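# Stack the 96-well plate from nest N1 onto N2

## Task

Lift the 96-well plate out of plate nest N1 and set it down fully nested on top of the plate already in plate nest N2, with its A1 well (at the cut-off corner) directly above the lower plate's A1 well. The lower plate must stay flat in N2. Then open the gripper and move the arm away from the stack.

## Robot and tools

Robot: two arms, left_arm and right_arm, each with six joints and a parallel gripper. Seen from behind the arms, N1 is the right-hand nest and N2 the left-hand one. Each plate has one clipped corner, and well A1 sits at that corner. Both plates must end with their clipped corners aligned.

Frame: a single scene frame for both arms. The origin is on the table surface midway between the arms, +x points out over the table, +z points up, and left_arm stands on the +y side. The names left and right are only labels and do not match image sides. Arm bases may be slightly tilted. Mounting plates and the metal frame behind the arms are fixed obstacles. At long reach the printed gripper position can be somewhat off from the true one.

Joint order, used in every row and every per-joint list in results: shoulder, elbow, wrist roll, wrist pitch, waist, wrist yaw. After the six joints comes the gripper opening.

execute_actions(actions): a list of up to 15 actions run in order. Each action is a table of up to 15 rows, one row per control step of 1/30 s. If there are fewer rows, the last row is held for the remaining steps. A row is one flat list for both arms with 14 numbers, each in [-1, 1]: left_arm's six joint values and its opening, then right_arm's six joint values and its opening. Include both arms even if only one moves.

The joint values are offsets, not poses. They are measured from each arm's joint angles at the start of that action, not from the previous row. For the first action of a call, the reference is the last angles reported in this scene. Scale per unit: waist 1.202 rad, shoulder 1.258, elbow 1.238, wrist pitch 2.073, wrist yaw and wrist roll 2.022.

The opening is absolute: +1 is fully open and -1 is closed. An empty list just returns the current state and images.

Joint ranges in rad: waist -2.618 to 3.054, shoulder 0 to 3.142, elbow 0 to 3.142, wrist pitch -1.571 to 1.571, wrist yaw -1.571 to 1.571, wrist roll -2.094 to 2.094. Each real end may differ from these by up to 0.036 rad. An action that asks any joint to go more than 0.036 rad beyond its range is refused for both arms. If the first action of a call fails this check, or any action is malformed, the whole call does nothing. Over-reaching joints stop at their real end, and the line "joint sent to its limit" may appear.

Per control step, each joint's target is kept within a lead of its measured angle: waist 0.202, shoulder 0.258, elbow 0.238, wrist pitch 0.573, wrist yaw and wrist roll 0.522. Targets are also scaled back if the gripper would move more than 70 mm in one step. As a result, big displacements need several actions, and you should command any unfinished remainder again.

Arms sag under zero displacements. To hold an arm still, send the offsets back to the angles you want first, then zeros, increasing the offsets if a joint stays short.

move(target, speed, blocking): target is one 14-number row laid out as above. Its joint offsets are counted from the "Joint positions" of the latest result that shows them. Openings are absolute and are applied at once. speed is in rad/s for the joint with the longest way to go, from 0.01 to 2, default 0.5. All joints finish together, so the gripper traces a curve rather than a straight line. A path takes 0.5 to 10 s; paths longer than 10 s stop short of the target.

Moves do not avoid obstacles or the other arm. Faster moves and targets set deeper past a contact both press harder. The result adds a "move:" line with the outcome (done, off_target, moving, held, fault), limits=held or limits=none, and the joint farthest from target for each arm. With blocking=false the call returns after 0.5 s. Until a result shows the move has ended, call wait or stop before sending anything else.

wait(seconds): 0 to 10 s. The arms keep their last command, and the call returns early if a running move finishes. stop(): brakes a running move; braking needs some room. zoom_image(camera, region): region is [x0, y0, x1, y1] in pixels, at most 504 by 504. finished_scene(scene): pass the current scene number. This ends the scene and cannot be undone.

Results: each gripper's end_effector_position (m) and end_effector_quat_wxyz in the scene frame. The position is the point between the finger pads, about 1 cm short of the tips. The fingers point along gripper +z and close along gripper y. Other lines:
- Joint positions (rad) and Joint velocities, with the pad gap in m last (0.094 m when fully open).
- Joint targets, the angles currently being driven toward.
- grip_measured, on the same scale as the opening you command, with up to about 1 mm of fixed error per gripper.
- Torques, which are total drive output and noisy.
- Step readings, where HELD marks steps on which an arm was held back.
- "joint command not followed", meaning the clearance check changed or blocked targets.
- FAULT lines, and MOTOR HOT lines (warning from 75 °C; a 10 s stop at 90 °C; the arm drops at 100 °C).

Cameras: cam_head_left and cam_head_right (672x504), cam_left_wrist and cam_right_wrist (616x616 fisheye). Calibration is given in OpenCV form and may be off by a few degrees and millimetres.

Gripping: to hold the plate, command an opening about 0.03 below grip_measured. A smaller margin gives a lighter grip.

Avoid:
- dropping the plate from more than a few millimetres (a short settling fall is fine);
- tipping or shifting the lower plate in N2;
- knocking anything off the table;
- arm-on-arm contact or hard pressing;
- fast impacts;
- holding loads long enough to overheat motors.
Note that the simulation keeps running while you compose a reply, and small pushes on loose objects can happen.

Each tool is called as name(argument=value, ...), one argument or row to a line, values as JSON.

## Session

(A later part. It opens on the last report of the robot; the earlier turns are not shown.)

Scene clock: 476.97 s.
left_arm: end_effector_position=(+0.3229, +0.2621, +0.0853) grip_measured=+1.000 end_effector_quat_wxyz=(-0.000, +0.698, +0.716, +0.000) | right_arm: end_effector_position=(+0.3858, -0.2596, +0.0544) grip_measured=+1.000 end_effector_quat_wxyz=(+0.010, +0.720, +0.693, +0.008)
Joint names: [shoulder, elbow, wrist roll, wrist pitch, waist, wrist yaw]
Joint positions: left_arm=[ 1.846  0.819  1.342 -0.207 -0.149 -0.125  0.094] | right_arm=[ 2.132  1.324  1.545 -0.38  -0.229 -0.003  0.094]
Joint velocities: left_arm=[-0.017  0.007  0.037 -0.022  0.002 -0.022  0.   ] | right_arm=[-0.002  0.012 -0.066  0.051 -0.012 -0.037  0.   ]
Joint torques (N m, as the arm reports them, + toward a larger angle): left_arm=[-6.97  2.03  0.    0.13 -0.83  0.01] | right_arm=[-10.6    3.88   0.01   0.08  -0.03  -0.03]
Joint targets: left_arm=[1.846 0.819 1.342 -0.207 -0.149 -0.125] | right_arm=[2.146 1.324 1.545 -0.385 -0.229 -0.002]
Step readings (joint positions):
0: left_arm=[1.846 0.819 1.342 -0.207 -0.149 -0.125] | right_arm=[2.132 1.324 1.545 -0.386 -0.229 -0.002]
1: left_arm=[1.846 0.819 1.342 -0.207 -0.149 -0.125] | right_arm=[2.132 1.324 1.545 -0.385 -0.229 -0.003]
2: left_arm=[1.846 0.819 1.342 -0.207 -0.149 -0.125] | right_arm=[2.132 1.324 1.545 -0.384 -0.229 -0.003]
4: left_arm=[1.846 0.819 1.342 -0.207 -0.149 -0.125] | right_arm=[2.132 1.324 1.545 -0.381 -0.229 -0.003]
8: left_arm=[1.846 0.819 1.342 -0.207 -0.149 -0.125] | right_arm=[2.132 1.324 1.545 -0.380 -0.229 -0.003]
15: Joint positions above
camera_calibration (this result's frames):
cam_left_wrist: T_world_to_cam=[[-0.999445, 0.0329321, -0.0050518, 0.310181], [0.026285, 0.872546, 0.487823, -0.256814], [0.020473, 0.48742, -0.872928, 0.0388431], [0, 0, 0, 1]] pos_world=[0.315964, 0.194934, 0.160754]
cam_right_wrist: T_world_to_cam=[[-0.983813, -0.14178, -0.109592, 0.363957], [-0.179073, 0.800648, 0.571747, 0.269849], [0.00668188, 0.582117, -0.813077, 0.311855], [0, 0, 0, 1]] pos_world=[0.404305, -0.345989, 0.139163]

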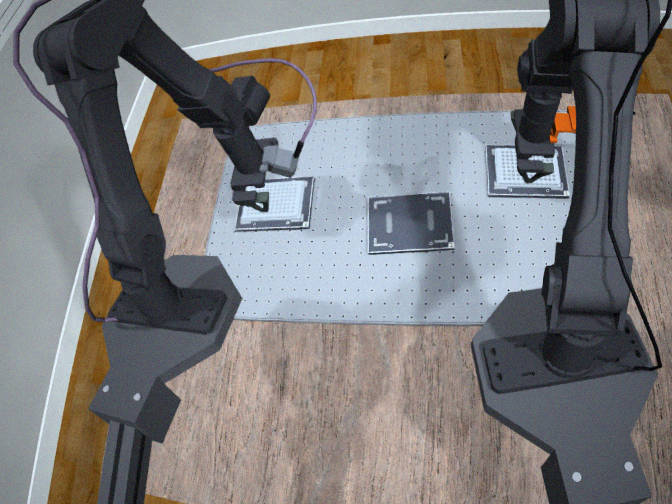

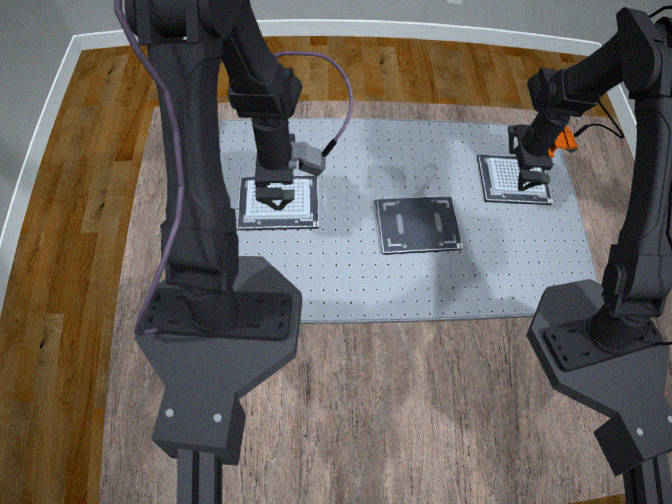

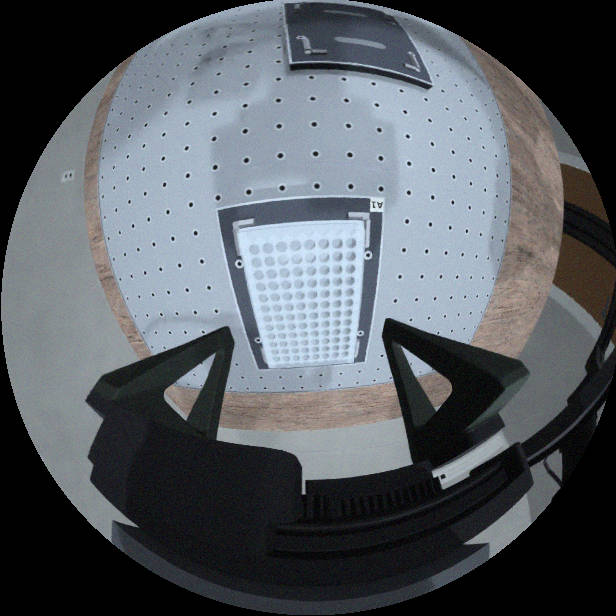

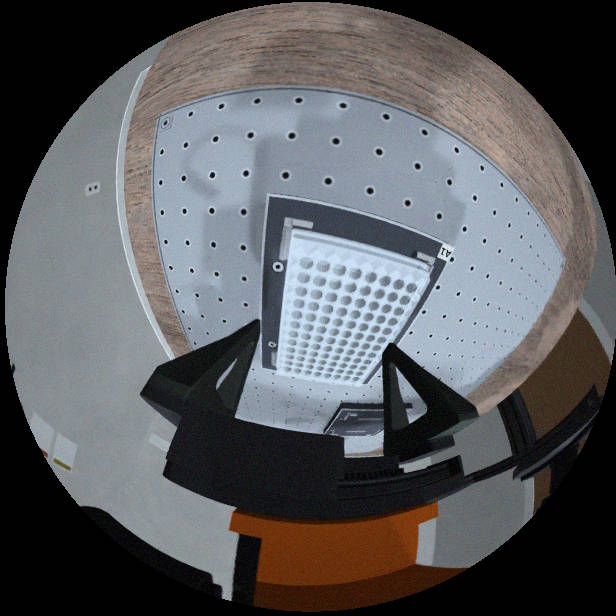

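zoom_image(
  camera="cam_right_wrist",
  region=[320, 205, 380, 265],
)

zoom_image(
  camera="cam_right_wrist",
  region=[265, 195, 325, 255],
)

zoom_image(
  camera="cam_right_wrist",
  region=[395, 230, 455, 290],
)

Region (320, 205, 380, 265) of cam_right_wrist's 616x616 image, scaled by 8.400, with more detail than that image has.

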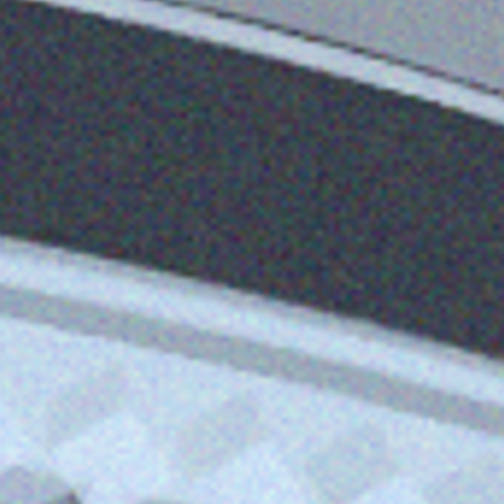

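Region (265, 195, 325, 255) of cam_right_wrist's 616x616 image, scaled by 8.400, with more detail than that image has.

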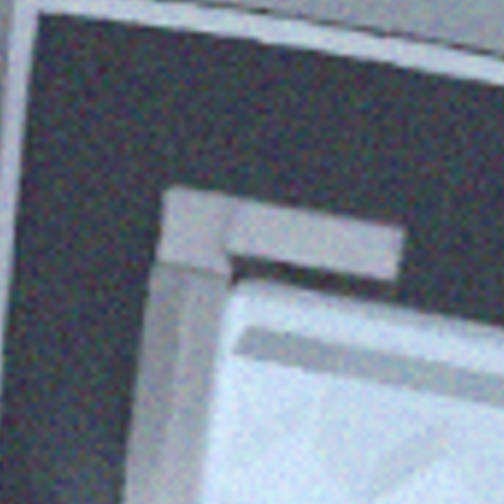

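Region (395, 230, 455, 290) of cam_right_wrist's 616x616 image, scaled by 8.400, with more detail than that image has.

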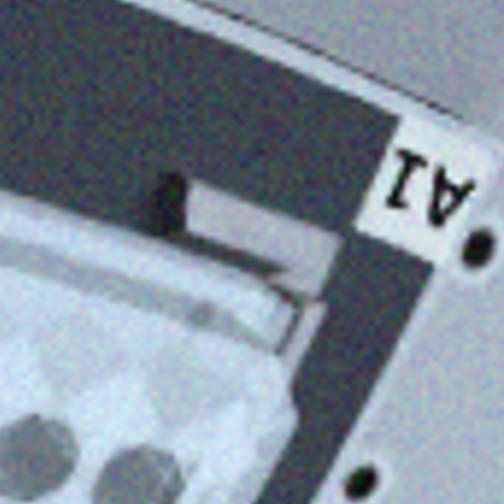

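execute_actions(
  actions=[
    [[0,0,0,0,0,0,1,-0.004,0,0,-0.004,0,0,1],[0,0,0,0,0,0,1,-0.004,0,0,-0.006,0,0,1],[0,0,0,0,0,0,1,-0.004,0,0,-0.008,0,0,1],[0,0,0,0,0,0,1,-0.004,0,0,-0.010,0,0,1],[0,0,0,0,0,0,1,-0.004,0,0,-0.012,0,0,1],[0,0,0,0,0,0,1,-0.004,0,0,-0.0135,0,0,1],[0,0,0,0,0,0,1,-0.004,0,0,-0.015,0,0,1],[0,0,0,0,0,0,1,-0.004,0,0,-0.016,0,0,1],[0,0,0,0,0,0,1,-0.002,0,0,-0.017,0,0,1],[0,0,0,0,0,0,1,0,0,0,-0.017,0,0,1],[0,0,0,0,0,0,1,0,0,0,-0.017,0,0,1],[0,0,0,0,0,0,1,0,0,0,-0.017,0,0,1],[0,0,0,0,0,0,1,0,0,0,-0.017,0,0,1],[0,0,0,0,0,0,1,0,0,0,-0.017,0,0,1],[0,0,0,0,0,0,1,0,0,0,-0.017,0,0,1]],
  ],
)

Scene clock: 575.97 s.
left_arm: end_effector_position=(+0.3229, +0.2621, +0.0853) grip_measured=+1.000 end_effector_quat_wxyz=(-0.000, +0.698, +0.716, +0.000) | right_arm: end_effector_position=(+0.3861, -0.2596, +0.0548) grip_measured=+1.000 end_effector_quat_wxyz=(+0.010, +0.720, +0.693, +0.008)
Joint names: [shoulder, elbow, wrist roll, wrist pitch, waist, wrist yaw]
Joint positions: left_arm=[ 1.846  0.819  1.342 -0.207 -0.149 -0.125  0.094] | right_arm=[ 2.13   1.324  1.545 -0.38  -0.229 -0.003  0.094]
Joint velocities: left_arm=[-0.007 -0.007  0.022  0.037  0.007  0.037  0.   ] | right_arm=[ 0.017 -0.017  0.037 -0.007 -0.007 -0.095  0.   ]
Joint torques (N m, as the arm reports them, + toward a larger angle): left_arm=[-6.97  2.03  0.    0.14 -0.83  0.01] | right_arm=[-11.8    3.9    0.01  -0.18  -0.01  -0.02]
Joint targets: left_arm=[1.846 0.819 1.342 -0.207 -0.149 -0.125] | right_arm=[2.132 1.324 1.545 -0.416 -0.229 -0.003]
Step readings (joint positions):
0: left_arm=[1.846 0.819 1.342 -0.207 -0.149 -0.125] | right_arm=[2.132 1.324 1.545 -0.380 -0.229 -0.003]
1: left_arm=[1.846 0.819 1.342 -0.207 -0.149 -0.125] | right_arm=[2.130 1.324 1.545 -0.380 -0.229 -0.003]
2: left_arm=[1.846 0.819 1.342 -0.207 -0.149 -0.125] | right_arm=[2.130 1.324 1.545 -0.380 -0.229 -0.003]
4: left_arm=[1.846 0.819 1.342 -0.207 -0.149 -0.125] | right_arm=[2.130 1.324 1.545 -0.380 -0.229 -0.003]
8: left_arm=[1.846 0.819 1.342 -0.207 -0.149 -0.125] | right_arm=[2.130 1.324 1.545 -0.380 -0.229 -0.003]
15: Joint positions above
camera_calibration (this result's frames):
cam_left_wrist: T_world_to_cam=[[-0.999445, 0.0329321, -0.0050518, 0.310181], [0.026285, 0.872546, 0.487823, -0.256814], [0.020473, 0.48742, -0.872928, 0.0388431], [0, 0, 0, 1]] pos_world=[0.315964, 0.194934, 0.160754]
cam_right_wrist: T_world_to_cam=[[-0.983682, -0.141762, -0.110783, 0.36436], [-0.179753, 0.80047, 0.571784, 0.269844], [0.00762104, 0.582367, -0.81289, 0.311859], [0, 0, 0, 1]] pos_world=[0.404543, -0.345966, 0.139579]

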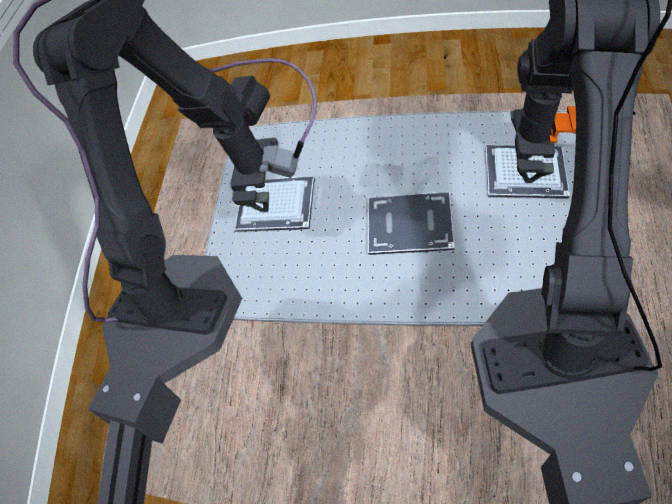

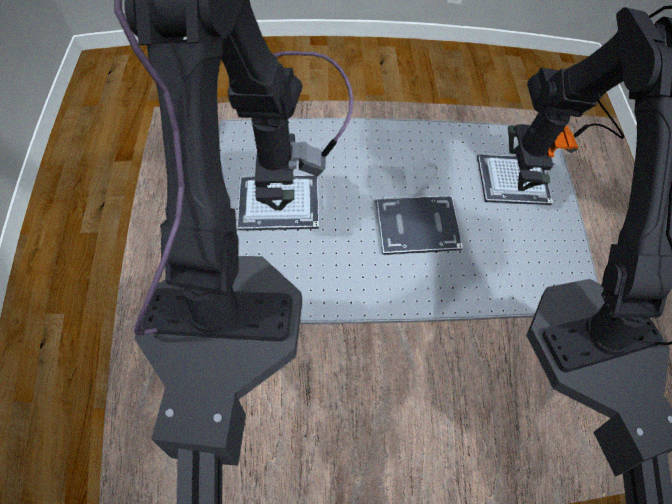

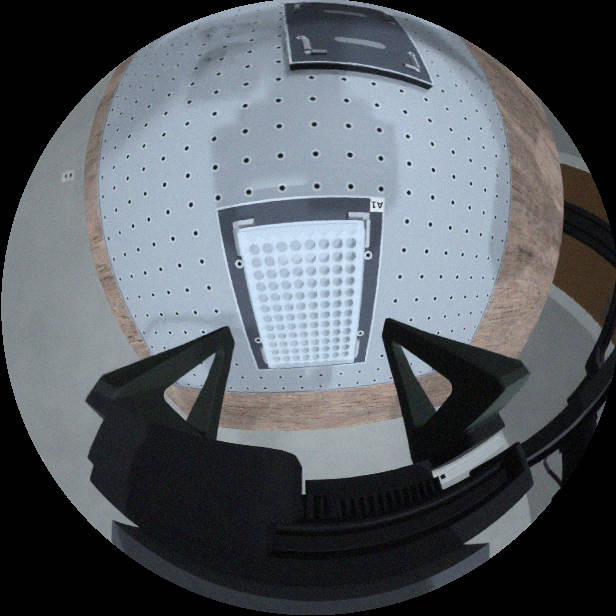

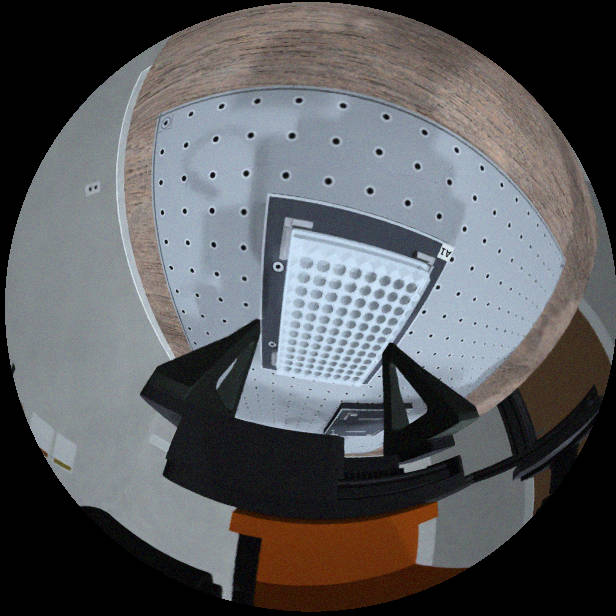

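execute_actions(
  actions=[
    [[0,0,0,0,0,0,1,-0.008,0,0,-0.012,0,0,1],[0,0,0,0,0,0,1,-0.014,0,0,-0.012,0,0,1],[0,0,0,0,0,0,1,-0.020,0,0,-0.012,0,0,1],[0,0,0,0,0,0,1,-0.025,0,0,-0.014,0,0,1],[0,0,0,0,0,0,1,-0.029,0,0,-0.016,0,0,1],[0,0,0,0,0,0,1,-0.032,0,0,-0.018,0,0,1],[0,0,0,0,0,0,1,-0.034,0,0,-0.020,0,0,1],[0,0,0,0,0,0,1,-0.036,0,0,-0.022,0,0,1],[0,0,0,0,0,0,1,-0.036,0,0,-0.024,0,0,1],[0,0,0,0,0,0,1,-0.036,0,0,-0.026,0,0,1],[0,0,0,0,0,0,1,-0.036,0,0,-0.028,0,0,1],[0,0,0,0,0,0,1,-0.036,0,0,-0.029,0,0,1],[0,0,0,0,0,0,1,-0.036,0,0,-0.030,0,0,1],[0,0,0,0,0,0,1,-0.036,0,0,-0.030,0,0,1],[0,0,0,0,0,0,1,-0.036,0,0,-0.030,0,0,1]],
  ],
)

Scene clock: 587.20 s.
left_arm: end_effector_position=(+0.3229, +0.2621, +0.0853) grip_measured=+1.000 end_effector_quat_wxyz=(-0.000, +0.698, +0.716, +0.000) | right_arm: end_effector_position=(+0.3822, -0.2593, +0.0615) grip_measured=+1.000 end_effector_quat_wxyz=(+0.003, +0.721, +0.693, +0.002)
Joint names: [shoulder, elbow, wrist roll, wrist pitch, waist, wrist yaw]
Joint positions: left_arm=[ 1.846  0.819  1.342 -0.207 -0.149 -0.125  0.094] | right_arm=[ 2.112  1.324  1.545 -0.418 -0.229 -0.003  0.094]
Joint velocities: left_arm=[-0.017 -0.007  0.081 -0.081 -0.022 -0.007  0.   ] | right_arm=[ 0.012 -0.007  0.022 -0.051 -0.002  0.037  0.   ]
Joint torques (N m, as the arm reports them, + toward a larger angle): left_arm=[-6.97  2.02  0.    0.14 -0.83  0.01] | right_arm=[-14.33   4.01   0.01  -0.03  -0.06  -0.02]
Joint targets: left_arm=[1.846 0.819 1.342 -0.207 -0.149 -0.125] | right_arm=[2.085 1.324 1.545 -0.443 -0.229 -0.003]
Step readings (joint positions):
0: left_arm=[1.846 0.819 1.342 -0.207 -0.149 -0.125] | right_arm=[2.130 1.324 1.545 -0.380 -0.229 -0.003]
1: left_arm=[1.846 0.819 1.342 -0.207 -0.149 -0.125] | right_arm=[2.130 1.324 1.545 -0.380 -0.229 -0.003]
2: left_arm=[1.846 0.819 1.342 -0.207 -0.149 -0.125] | right_arm=[2.129 1.324 1.545 -0.380 -0.229 -0.003]
4: left_arm=[1.846 0.819 1.342 -0.207 -0.149 -0.125] | right_arm=[2.129 1.324 1.545 -0.382 -0.229 -0.003]
8: left_arm=[1.846 0.819 1.342 -0.207 -0.149 -0.125] | right_arm=[2.124 1.324 1.545 -0.397 -0.229 -0.003]
15: Joint positions above
camera_calibration (this result's frames):
cam_left_wrist: T_world_to_cam=[[-0.999445, 0.0329321, -0.0050518, 0.310181], [0.026285, 0.872546, 0.487823, -0.256814], [0.020473, 0.48742, -0.872928, 0.0388431], [0, 0, 0, 1]] pos_world=[0.315964, 0.194934, 0.160754]
cam_right_wrist: T_world_to_cam=[[-0.985593, -0.141545, -0.0925843, 0.360939], [-0.16897, 0.7998, 0.575994, 0.260527], [-0.00747989, 0.583339, -0.812194, 0.323142], [0, 0, 0, 1]] pos_world=[0.402177, -0.345782, 0.14581]

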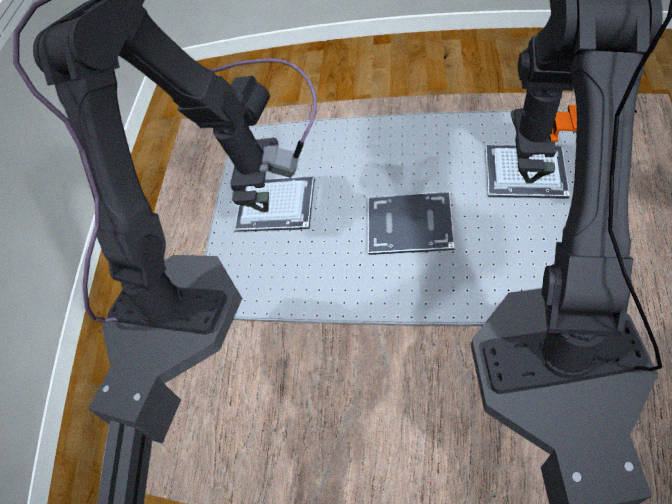

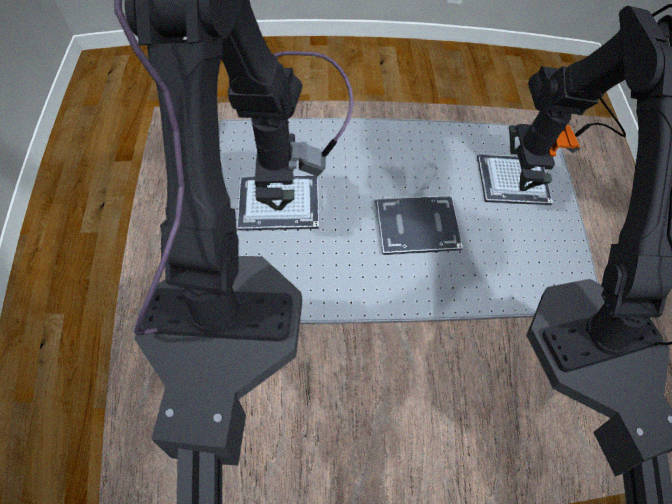

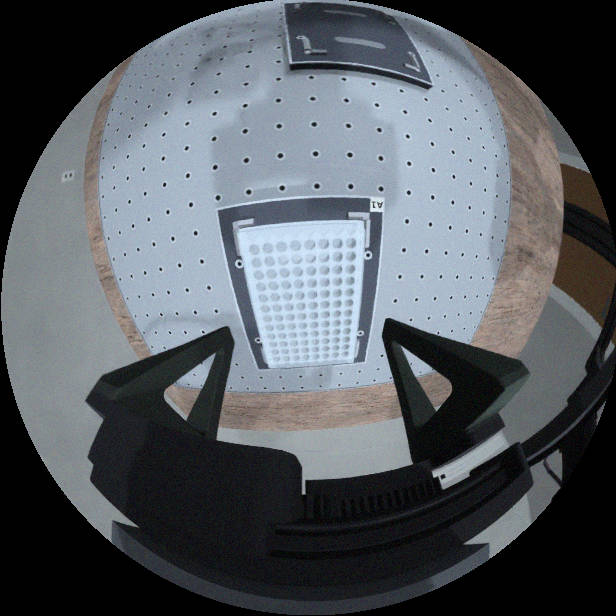

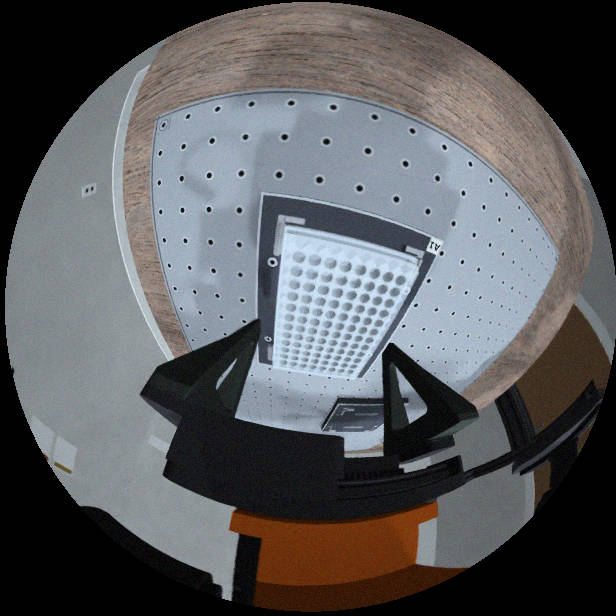

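execute_actions(
  actions=[],
)

Scene clock: 589.67 s.
left_arm: end_effector_position=(+0.3229, +0.2621, +0.0853) grip_measured=+1.000 end_effector_quat_wxyz=(-0.000, +0.698, +0.716, +0.000) | right_arm: end_effector_position=(+0.3797, -0.2591, +0.0615) grip_measured=+1.000 end_effector_quat_wxyz=(-0.000, +0.721, +0.693, -0.002)
Joint names: [shoulder, elbow, wrist roll, wrist pitch, waist, wrist yaw]
Joint positions: left_arm=[ 1.846  0.819  1.342 -0.207 -0.149 -0.125  0.094] | right_arm=[ 2.112  1.324  1.545 -0.428 -0.229 -0.003  0.094]
Joint velocities: left_arm=[-0.012 -0.012 -0.051 -0.037  0.002 -0.022  0.   ] | right_arm=[-0.007  0.012  0.037 -0.066  0.022 -0.007  0.   ]
Joint torques (N m, as the arm reports them, + toward a larger angle): left_arm=[-6.97  2.03  0.    0.14 -0.84  0.01] | right_arm=[-14.32   3.91   0.01  -0.06  -0.01  -0.03]
Joint targets: left_arm=[1.846 0.819 1.342 -0.207 -0.149 -0.125] | right_arm=[2.085 1.324 1.545 -0.443 -0.229 -0.003]
camera_calibration (this result's frames):
cam_left_wrist: T_world_to_cam=[[-0.999445, 0.0329321, -0.0050518, 0.310181], [0.026285, 0.872546, 0.487823, -0.256814], [0.020473, 0.48742, -0.872928, 0.0388431], [0, 0, 0, 1]] pos_world=[0.315964, 0.194934, 0.160754]
cam_right_wrist: T_world_to_cam=[[-0.986469, -0.141438, -0.0829144, 0.3583], [-0.163217, 0.799443, 0.578145, 0.257577], [-0.0154866, 0.583855, -0.81171, 0.326173], [0, 0, 0, 1]] pos_world=[0.400544, -0.345679, 0.145549]

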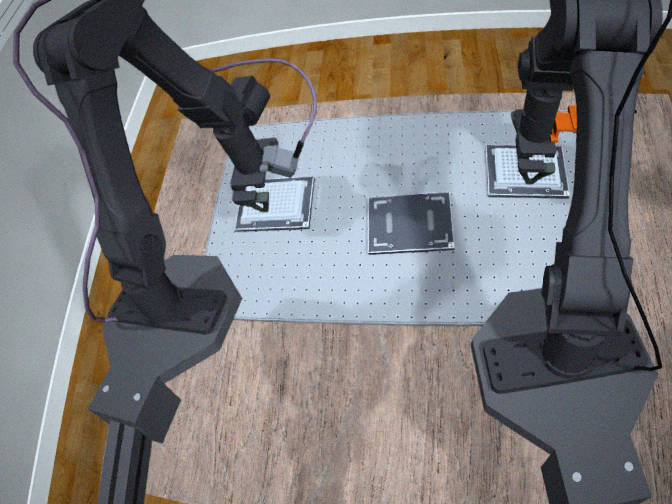

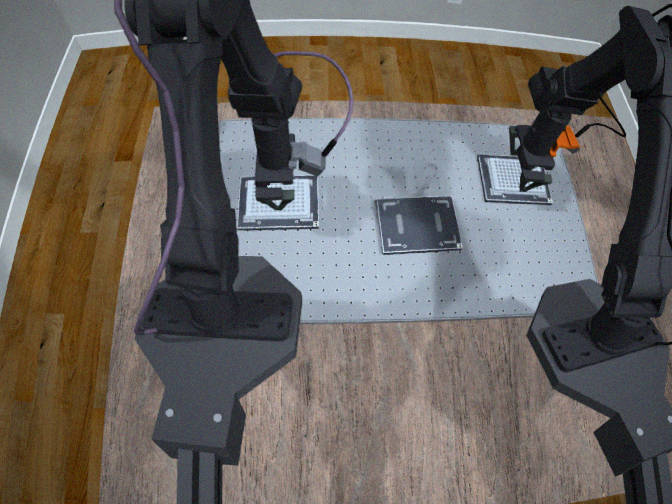

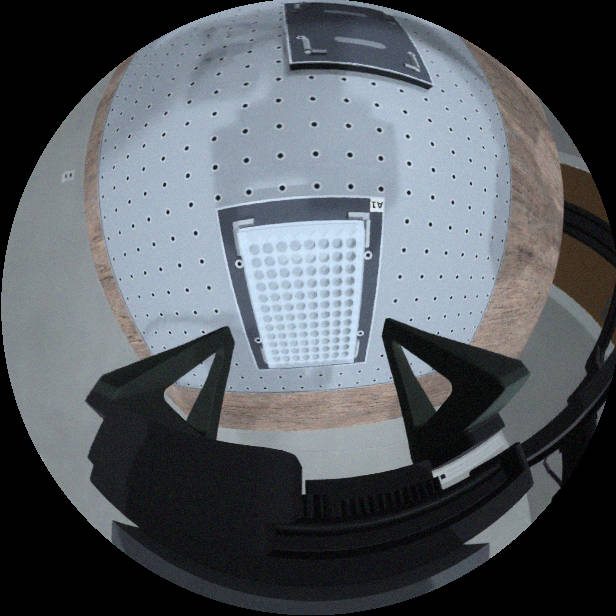

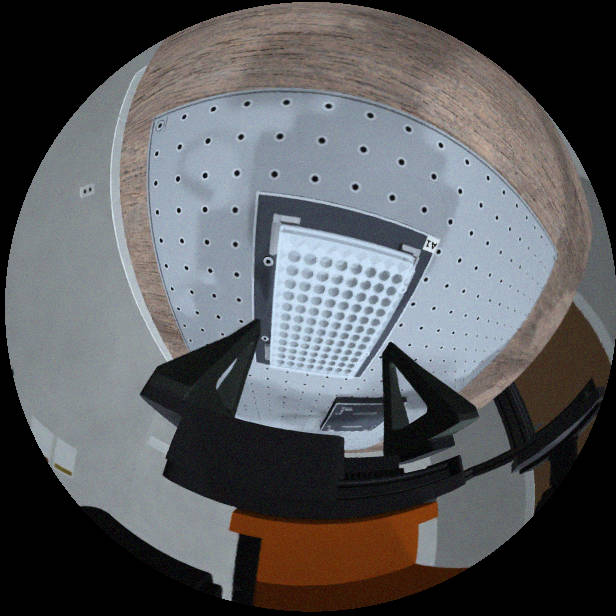

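execute_actions(
  actions=[],
)

Scene clock: 605.87 s.
left_arm: end_effector_position=(+0.3229, +0.2621, +0.0853) grip_measured=+1.000 end_effector_quat_wxyz=(-0.000, +0.698, +0.716, +0.000) | right_arm: end_effector_position=(+0.3797, -0.2591, +0.0615) grip_measured=+1.000 end_effector_quat_wxyz=(-0.000, +0.721, +0.693, -0.002)
Joint names: [shoulder, elbow, wrist roll, wrist pitch, waist, wrist yaw]
Joint positions: left_arm=[ 1.846  0.819  1.342 -0.207 -0.149 -0.125  0.094] | right_arm=[ 2.112  1.324  1.545 -0.428 -0.229 -0.003  0.094]
Joint velocities: left_arm=[-0.002 -0.007  0.007 -0.007 -0.012  0.037  0.   ] | right_arm=[ 0.002  0.002 -0.007 -0.037  0.002  0.022  0.   ]
Joint torques (N m, as the arm reports them, + toward a larger angle): left_arm=[-6.97  2.04  0.    0.14 -0.83  0.01] | right_arm=[-14.33   3.9    0.01  -0.06  -0.03  -0.02]
Joint targets: left_arm=[1.846 0.819 1.342 -0.207 -0.149 -0.125] | right_arm=[2.085 1.324 1.545 -0.443 -0.229 -0.003]
camera_calibration (this result's frames):
cam_left_wrist: T_world_to_cam=[[-0.999445, 0.0329321, -0.0050518, 0.310181], [0.026285, 0.872546, 0.487823, -0.256814], [0.020473, 0.48742, -0.872928, 0.0388431], [0, 0, 0, 1]] pos_world=[0.315964, 0.194934, 0.160754]
cam_right_wrist: T_world_to_cam=[[-0.986469, -0.141438, -0.0829144, 0.3583], [-0.163217, 0.799443, 0.578145, 0.257577], [-0.0154866, 0.583855, -0.81171, 0.326173], [0, 0, 0, 1]] pos_world=[0.400544, -0.345679, 0.145549]

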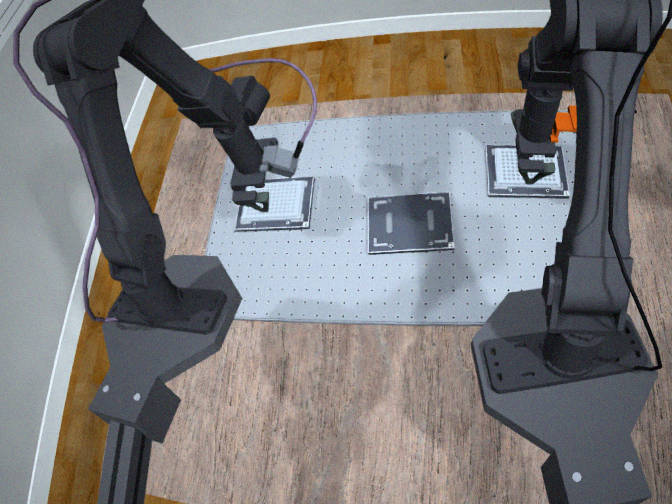

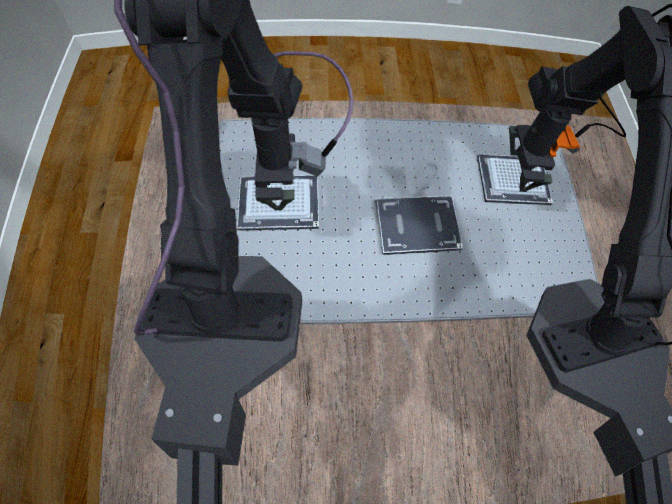

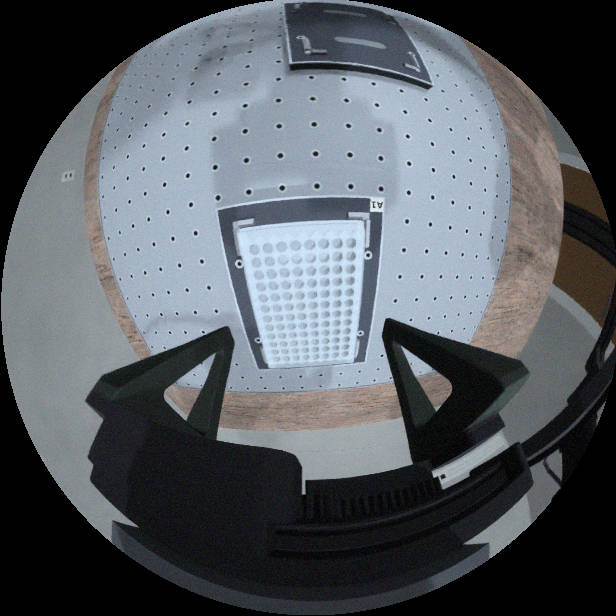

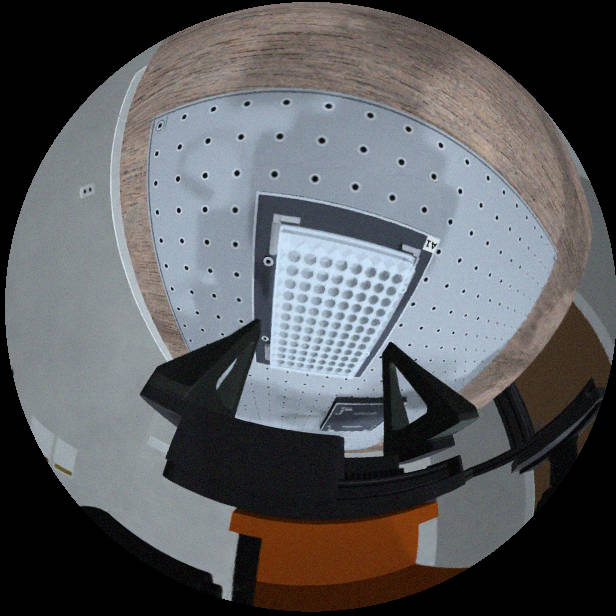

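move(
  target=[0,0,0,0,0,0,1, 0.026,0,0,0.0225,0,0,1],
  speed=0.08,
)

Scene clock: 619.30 s.
left_arm: end_effector_position=(+0.3229, +0.2621, +0.0853) grip_measured=+1.000 end_effector_quat_wxyz=(-0.000, +0.698, +0.716, +0.000) | right_arm: end_effector_position=(+0.3785, -0.2591, +0.0490) grip_measured=+1.000 end_effector_quat_wxyz=(+0.000, +0.721, +0.693, -0.001)
Joint names: [shoulder, elbow, wrist roll, wrist pitch, waist, wrist yaw]
Joint positions: left_arm=[ 1.846  0.819  1.342 -0.207 -0.149 -0.125  0.094] | right_arm=[ 2.146  1.324  1.545 -0.392 -0.229 -0.003  0.094]
Joint velocities: left_arm=[-0.012  0.012 -0.066 -0.066  0.017 -0.037  0.   ] | right_arm=[-0.017 -0.002  0.007  0.022 -0.027  0.022  0.   ]
Joint torques (N m, as the arm reports them, + toward a larger angle): left_arm=[-6.98  2.03  0.    0.14 -0.83  0.01] | right_arm=[-12.07   3.75   0.01   0.14  -0.05  -0.03]
Joint targets: left_arm=[1.846 0.819 1.342 -0.207 -0.149 -0.125] | right_arm=[2.144 1.324 1.545 -0.381 -0.229 -0.003]
move: done; limits=none; left_arm: farthest joint: the waist, 0.000 radians from its target (0.000 radians at the start); right_arm: farthest joint: the wrist pitch, 0.011 radians from its target (0.046 radians at the start)
camera_calibration (this result's frames):
cam_left_wrist: T_world_to_cam=[[-0.999445, 0.0329321, -0.0050518, 0.310181], [0.026285, 0.872546, 0.487823, -0.256814], [0.020473, 0.48742, -0.872928, 0.0388431], [0, 0, 0, 1]] pos_world=[0.315964, 0.194934, 0.160754]
cam_right_wrist: T_world_to_cam=[[-0.986405, -0.141446, -0.0836585, 0.356072], [-0.16366, 0.79947, 0.577982, 0.264811], [-0.0148709, 0.583815, -0.81175, 0.315714], [0, 0, 0, 1]] pos_world=[0.399265, -0.345662, 0.133013]

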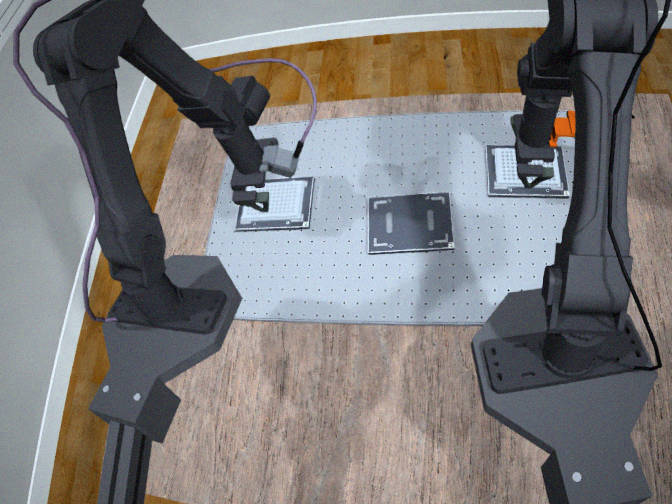

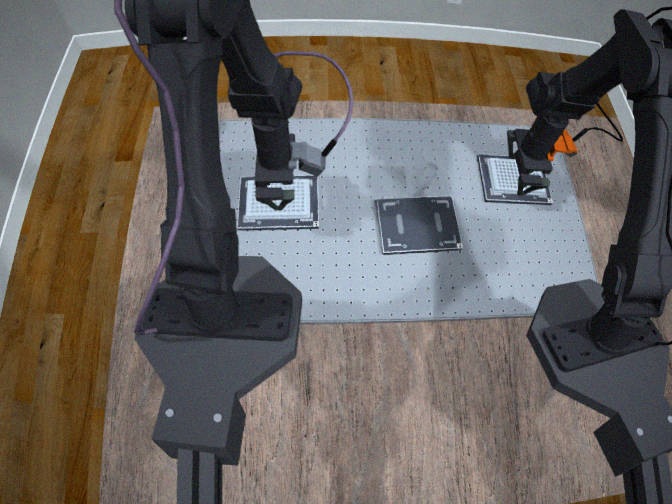

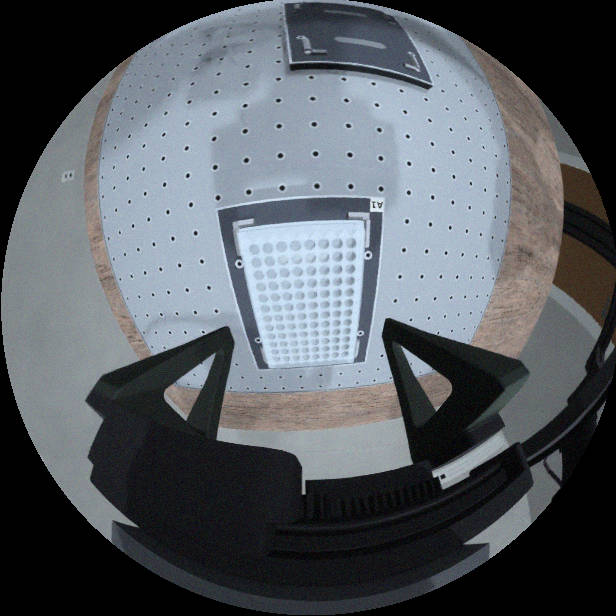

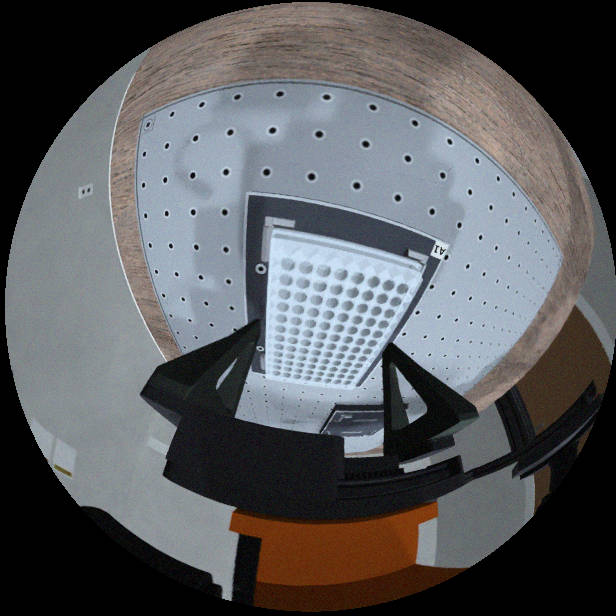

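zoom_image(
  camera="cam_right_wrist",
  region=[200, 280, 460, 440],
)

Region (200, 280, 460, 440) of cam_right_wrist's 616x616 image, scaled by 1.938, with more detail than that image has; it fills the top 310 rows of this view, and the rest is white.

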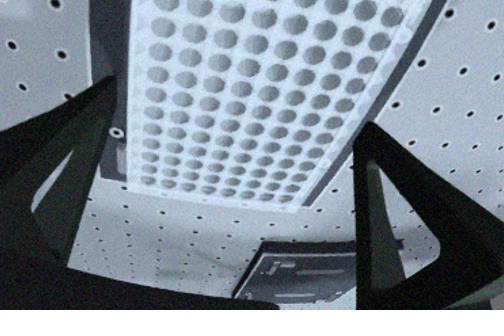

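execute_actions(
  actions=[
    [[0,0,0,0,0,0,1, -0.0016,0,0,0.0053,0,0,0.95],[0,0,0,0,0,0,1, -0.0016,0,0,0.0053,0,0,0.92],[0,0,0,0,0,0,1, -0.0016,0,0,0.0053,0,0,0.89],[0,0,0,0,0,0,1, -0.0016,0,0,0.0053,0,0,0.86],[0,0,0,0,0,0,1, -0.0016,0,0,0.0053,0,0,0.83],[0,0,0,0,0,0,1, -0.0016,0,0,0.0053,0,0,0.81],[0,0,0,0,0,0,1, -0.0016,0,0,0.0053,0,0,0.79],[0,0,0,0,0,0,1, -0.0016,0,0,0.0053,0,0,0.78],[0,0,0,0,0,0,1, -0.0016,0,0,0.0053,0,0,0.77],[0,0,0,0,0,0,1, -0.0016,0,0,0.0053,0,0,0.76],[0,0,0,0,0,0,1, -0.0016,0,0,0.0053,0,0,0.75],[0,0,0,0,0,0,1, -0.0016,0,0,0.0053,0,0,0.74],[0,0,0,0,0,0,1, -0.0016,0,0,0.0053,0,0,0.73],[0,0,0,0,0,0,1, -0.0016,0,0,0.0053,0,0,0.72],[0,0,0,0,0,0,1, -0.0016,0,0,0.0053,0,0,0.71]],
    [[0,0,0,0,0,0,1, 0,0,0,0,0,0,0.705],[0,0,0,0,0,0,1, 0,0,0,0,0,0,0.70],[0,0,0,0,0,0,1, 0,0,0,0,0,0,0.695],[0,0,0,0,0,0,1, 0,0,0,0,0,0,0.69],[0,0,0,0,0,0,1, 0,0,0,0,0,0,0.685],[0,0,0,0,0,0,1, 0,0,0,0,0,0,0.68],[0,0,0,0,0,0,1, 0,0,0,0,0,0,0.675],[0,0,0,0,0,0,1, 0,0,0,0,0,0,0.67]],
  ],
)

Scene clock: 628.30 s.
left_arm: end_effector_position=(+0.3229, +0.2621, +0.0853) grip_measured=+1.000 end_effector_quat_wxyz=(-0.000, +0.698, +0.716, +0.000) | right_arm: end_effector_position=(+0.3787, -0.2591, +0.0490) grip_measured=+0.695 end_effector_quat_wxyz=(+0.000, +0.721, +0.693, -0.001)
Joint names: [shoulder, elbow, wrist roll, wrist pitch, waist, wrist yaw]
Joint positions: left_arm=[ 1.846  0.819  1.342 -0.207 -0.149 -0.125  0.094] | right_arm=[ 2.146  1.324  1.545 -0.391 -0.229 -0.003  0.08 ]
Joint velocities: left_arm=[-0.007 -0.007 -0.007 -0.007 -0.002  0.11   0.   ] | right_arm=[-0.022 -0.007  0.007 -0.037 -0.012 -0.007  0.   ]
Joint torques (N m, as the arm reports them, + toward a larger angle): left_arm=[-6.97  2.03  0.    0.14 -0.83  0.01] | right_arm=[-11.9    3.73   0.01   0.07  -0.03  -0.03]
Joint targets: left_arm=[1.846 0.819 1.342 -0.207 -0.149 -0.125] | right_arm=[2.146 1.324 1.545 -0.391 -0.229 -0.003]
Step readings (joint positions; steps 1 to 15: 1st action; 16 to 30: 2nd action):
0: left_arm=[1.846 0.819 1.342 -0.207 -0.149 -0.125] | right_arm=[2.146 1.324 1.545 -0.392 -0.229 -0.003]
1: left_arm=[1.846 0.819 1.342 -0.207 -0.149 -0.125] | right_arm=[2.146 1.324 1.545 -0.392 -0.229 -0.003]
2: left_arm=[1.846 0.819 1.342 -0.207 -0.149 -0.125] | right_arm=[2.146 1.324 1.545 -0.392 -0.229 -0.003]
4: left_arm=[1.846 0.819 1.342 -0.207 -0.149 -0.125] | right_arm=[2.146 1.324 1.545 -0.392 -0.229 -0.003]
8: left_arm=[1.846 0.819 1.342 -0.207 -0.149 -0.125] | right_arm=[2.146 1.324 1.545 -0.392 -0.229 -0.003]
15: left_arm=[1.846 0.819 1.342 -0.207 -0.149 -0.125] | right_arm=[2.146 1.324 1.545 -0.391 -0.229 -0.003]
16: left_arm=[1.846 0.819 1.342 -0.207 -0.149 -0.125] | right_arm=[2.146 1.324 1.545 -0.391 -0.229 -0.003]
17: left_arm=[1.846 0.819 1.342 -0.207 -0.149 -0.125] | right_arm=[2.146 1.324 1.545 -0.391 -0.229 -0.003]
19: left_arm=[1.846 0.819 1.342 -0.207 -0.149 -0.125] | right_arm=[2.146 1.324 1.545 -0.391 -0.229 -0.003]
23: left_arm=[1.846 0.819 1.342 -0.207 -0.149 -0.125] | right_arm=[2.146 1.324 1.545 -0.391 -0.229 -0.003]
30: Joint positions above
camera_calibration (this result's frames):
cam_left_wrist: T_world_to_cam=[[-0.999445, 0.0329321, -0.0050518, 0.310181], [0.026285, 0.872546, 0.487823, -0.256814], [0.020473, 0.48742, -0.872928, 0.0388431], [0, 0, 0, 1]] pos_world=[0.315964, 0.194934, 0.160754]
cam_right_wrist: T_world_to_cam=[[-0.98634, -0.141454, -0.0844026, 0.356267], [-0.164103, 0.799498, 0.577818, 0.265034], [-0.0142551, 0.583776, -0.81179, 0.315482], [0, 0, 0, 1]] pos_world=[0.39939, -0.34567, 0.133033]

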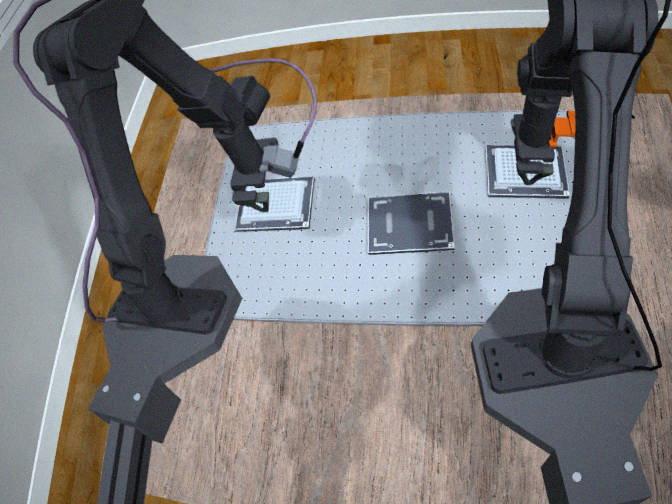

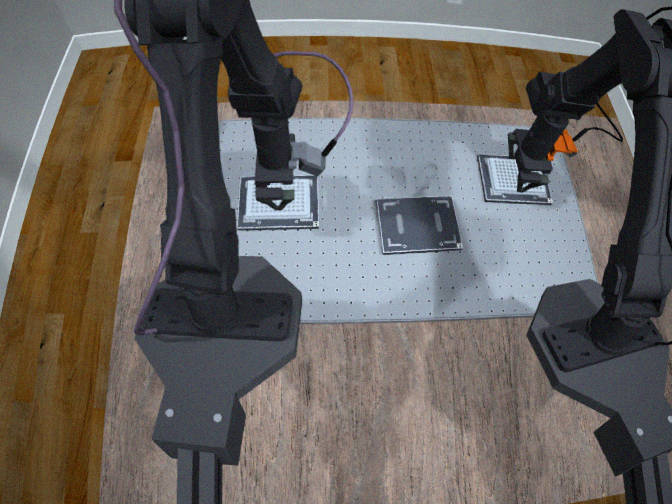

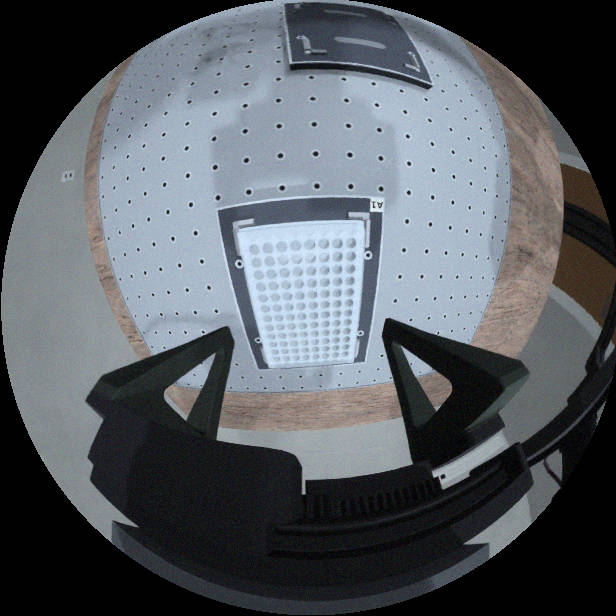

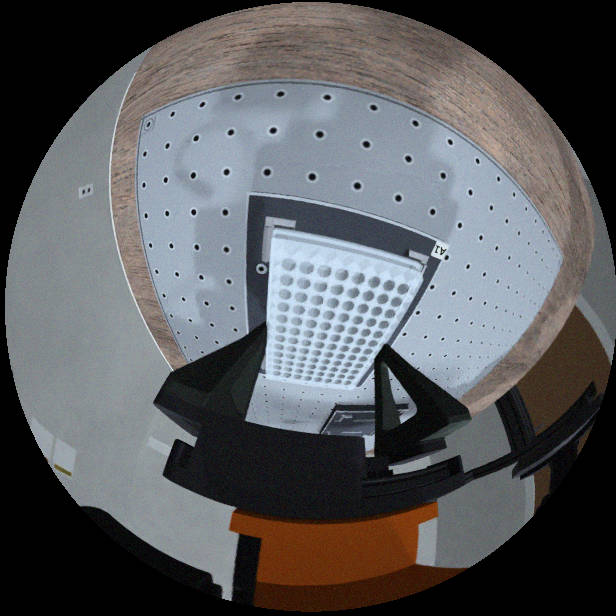

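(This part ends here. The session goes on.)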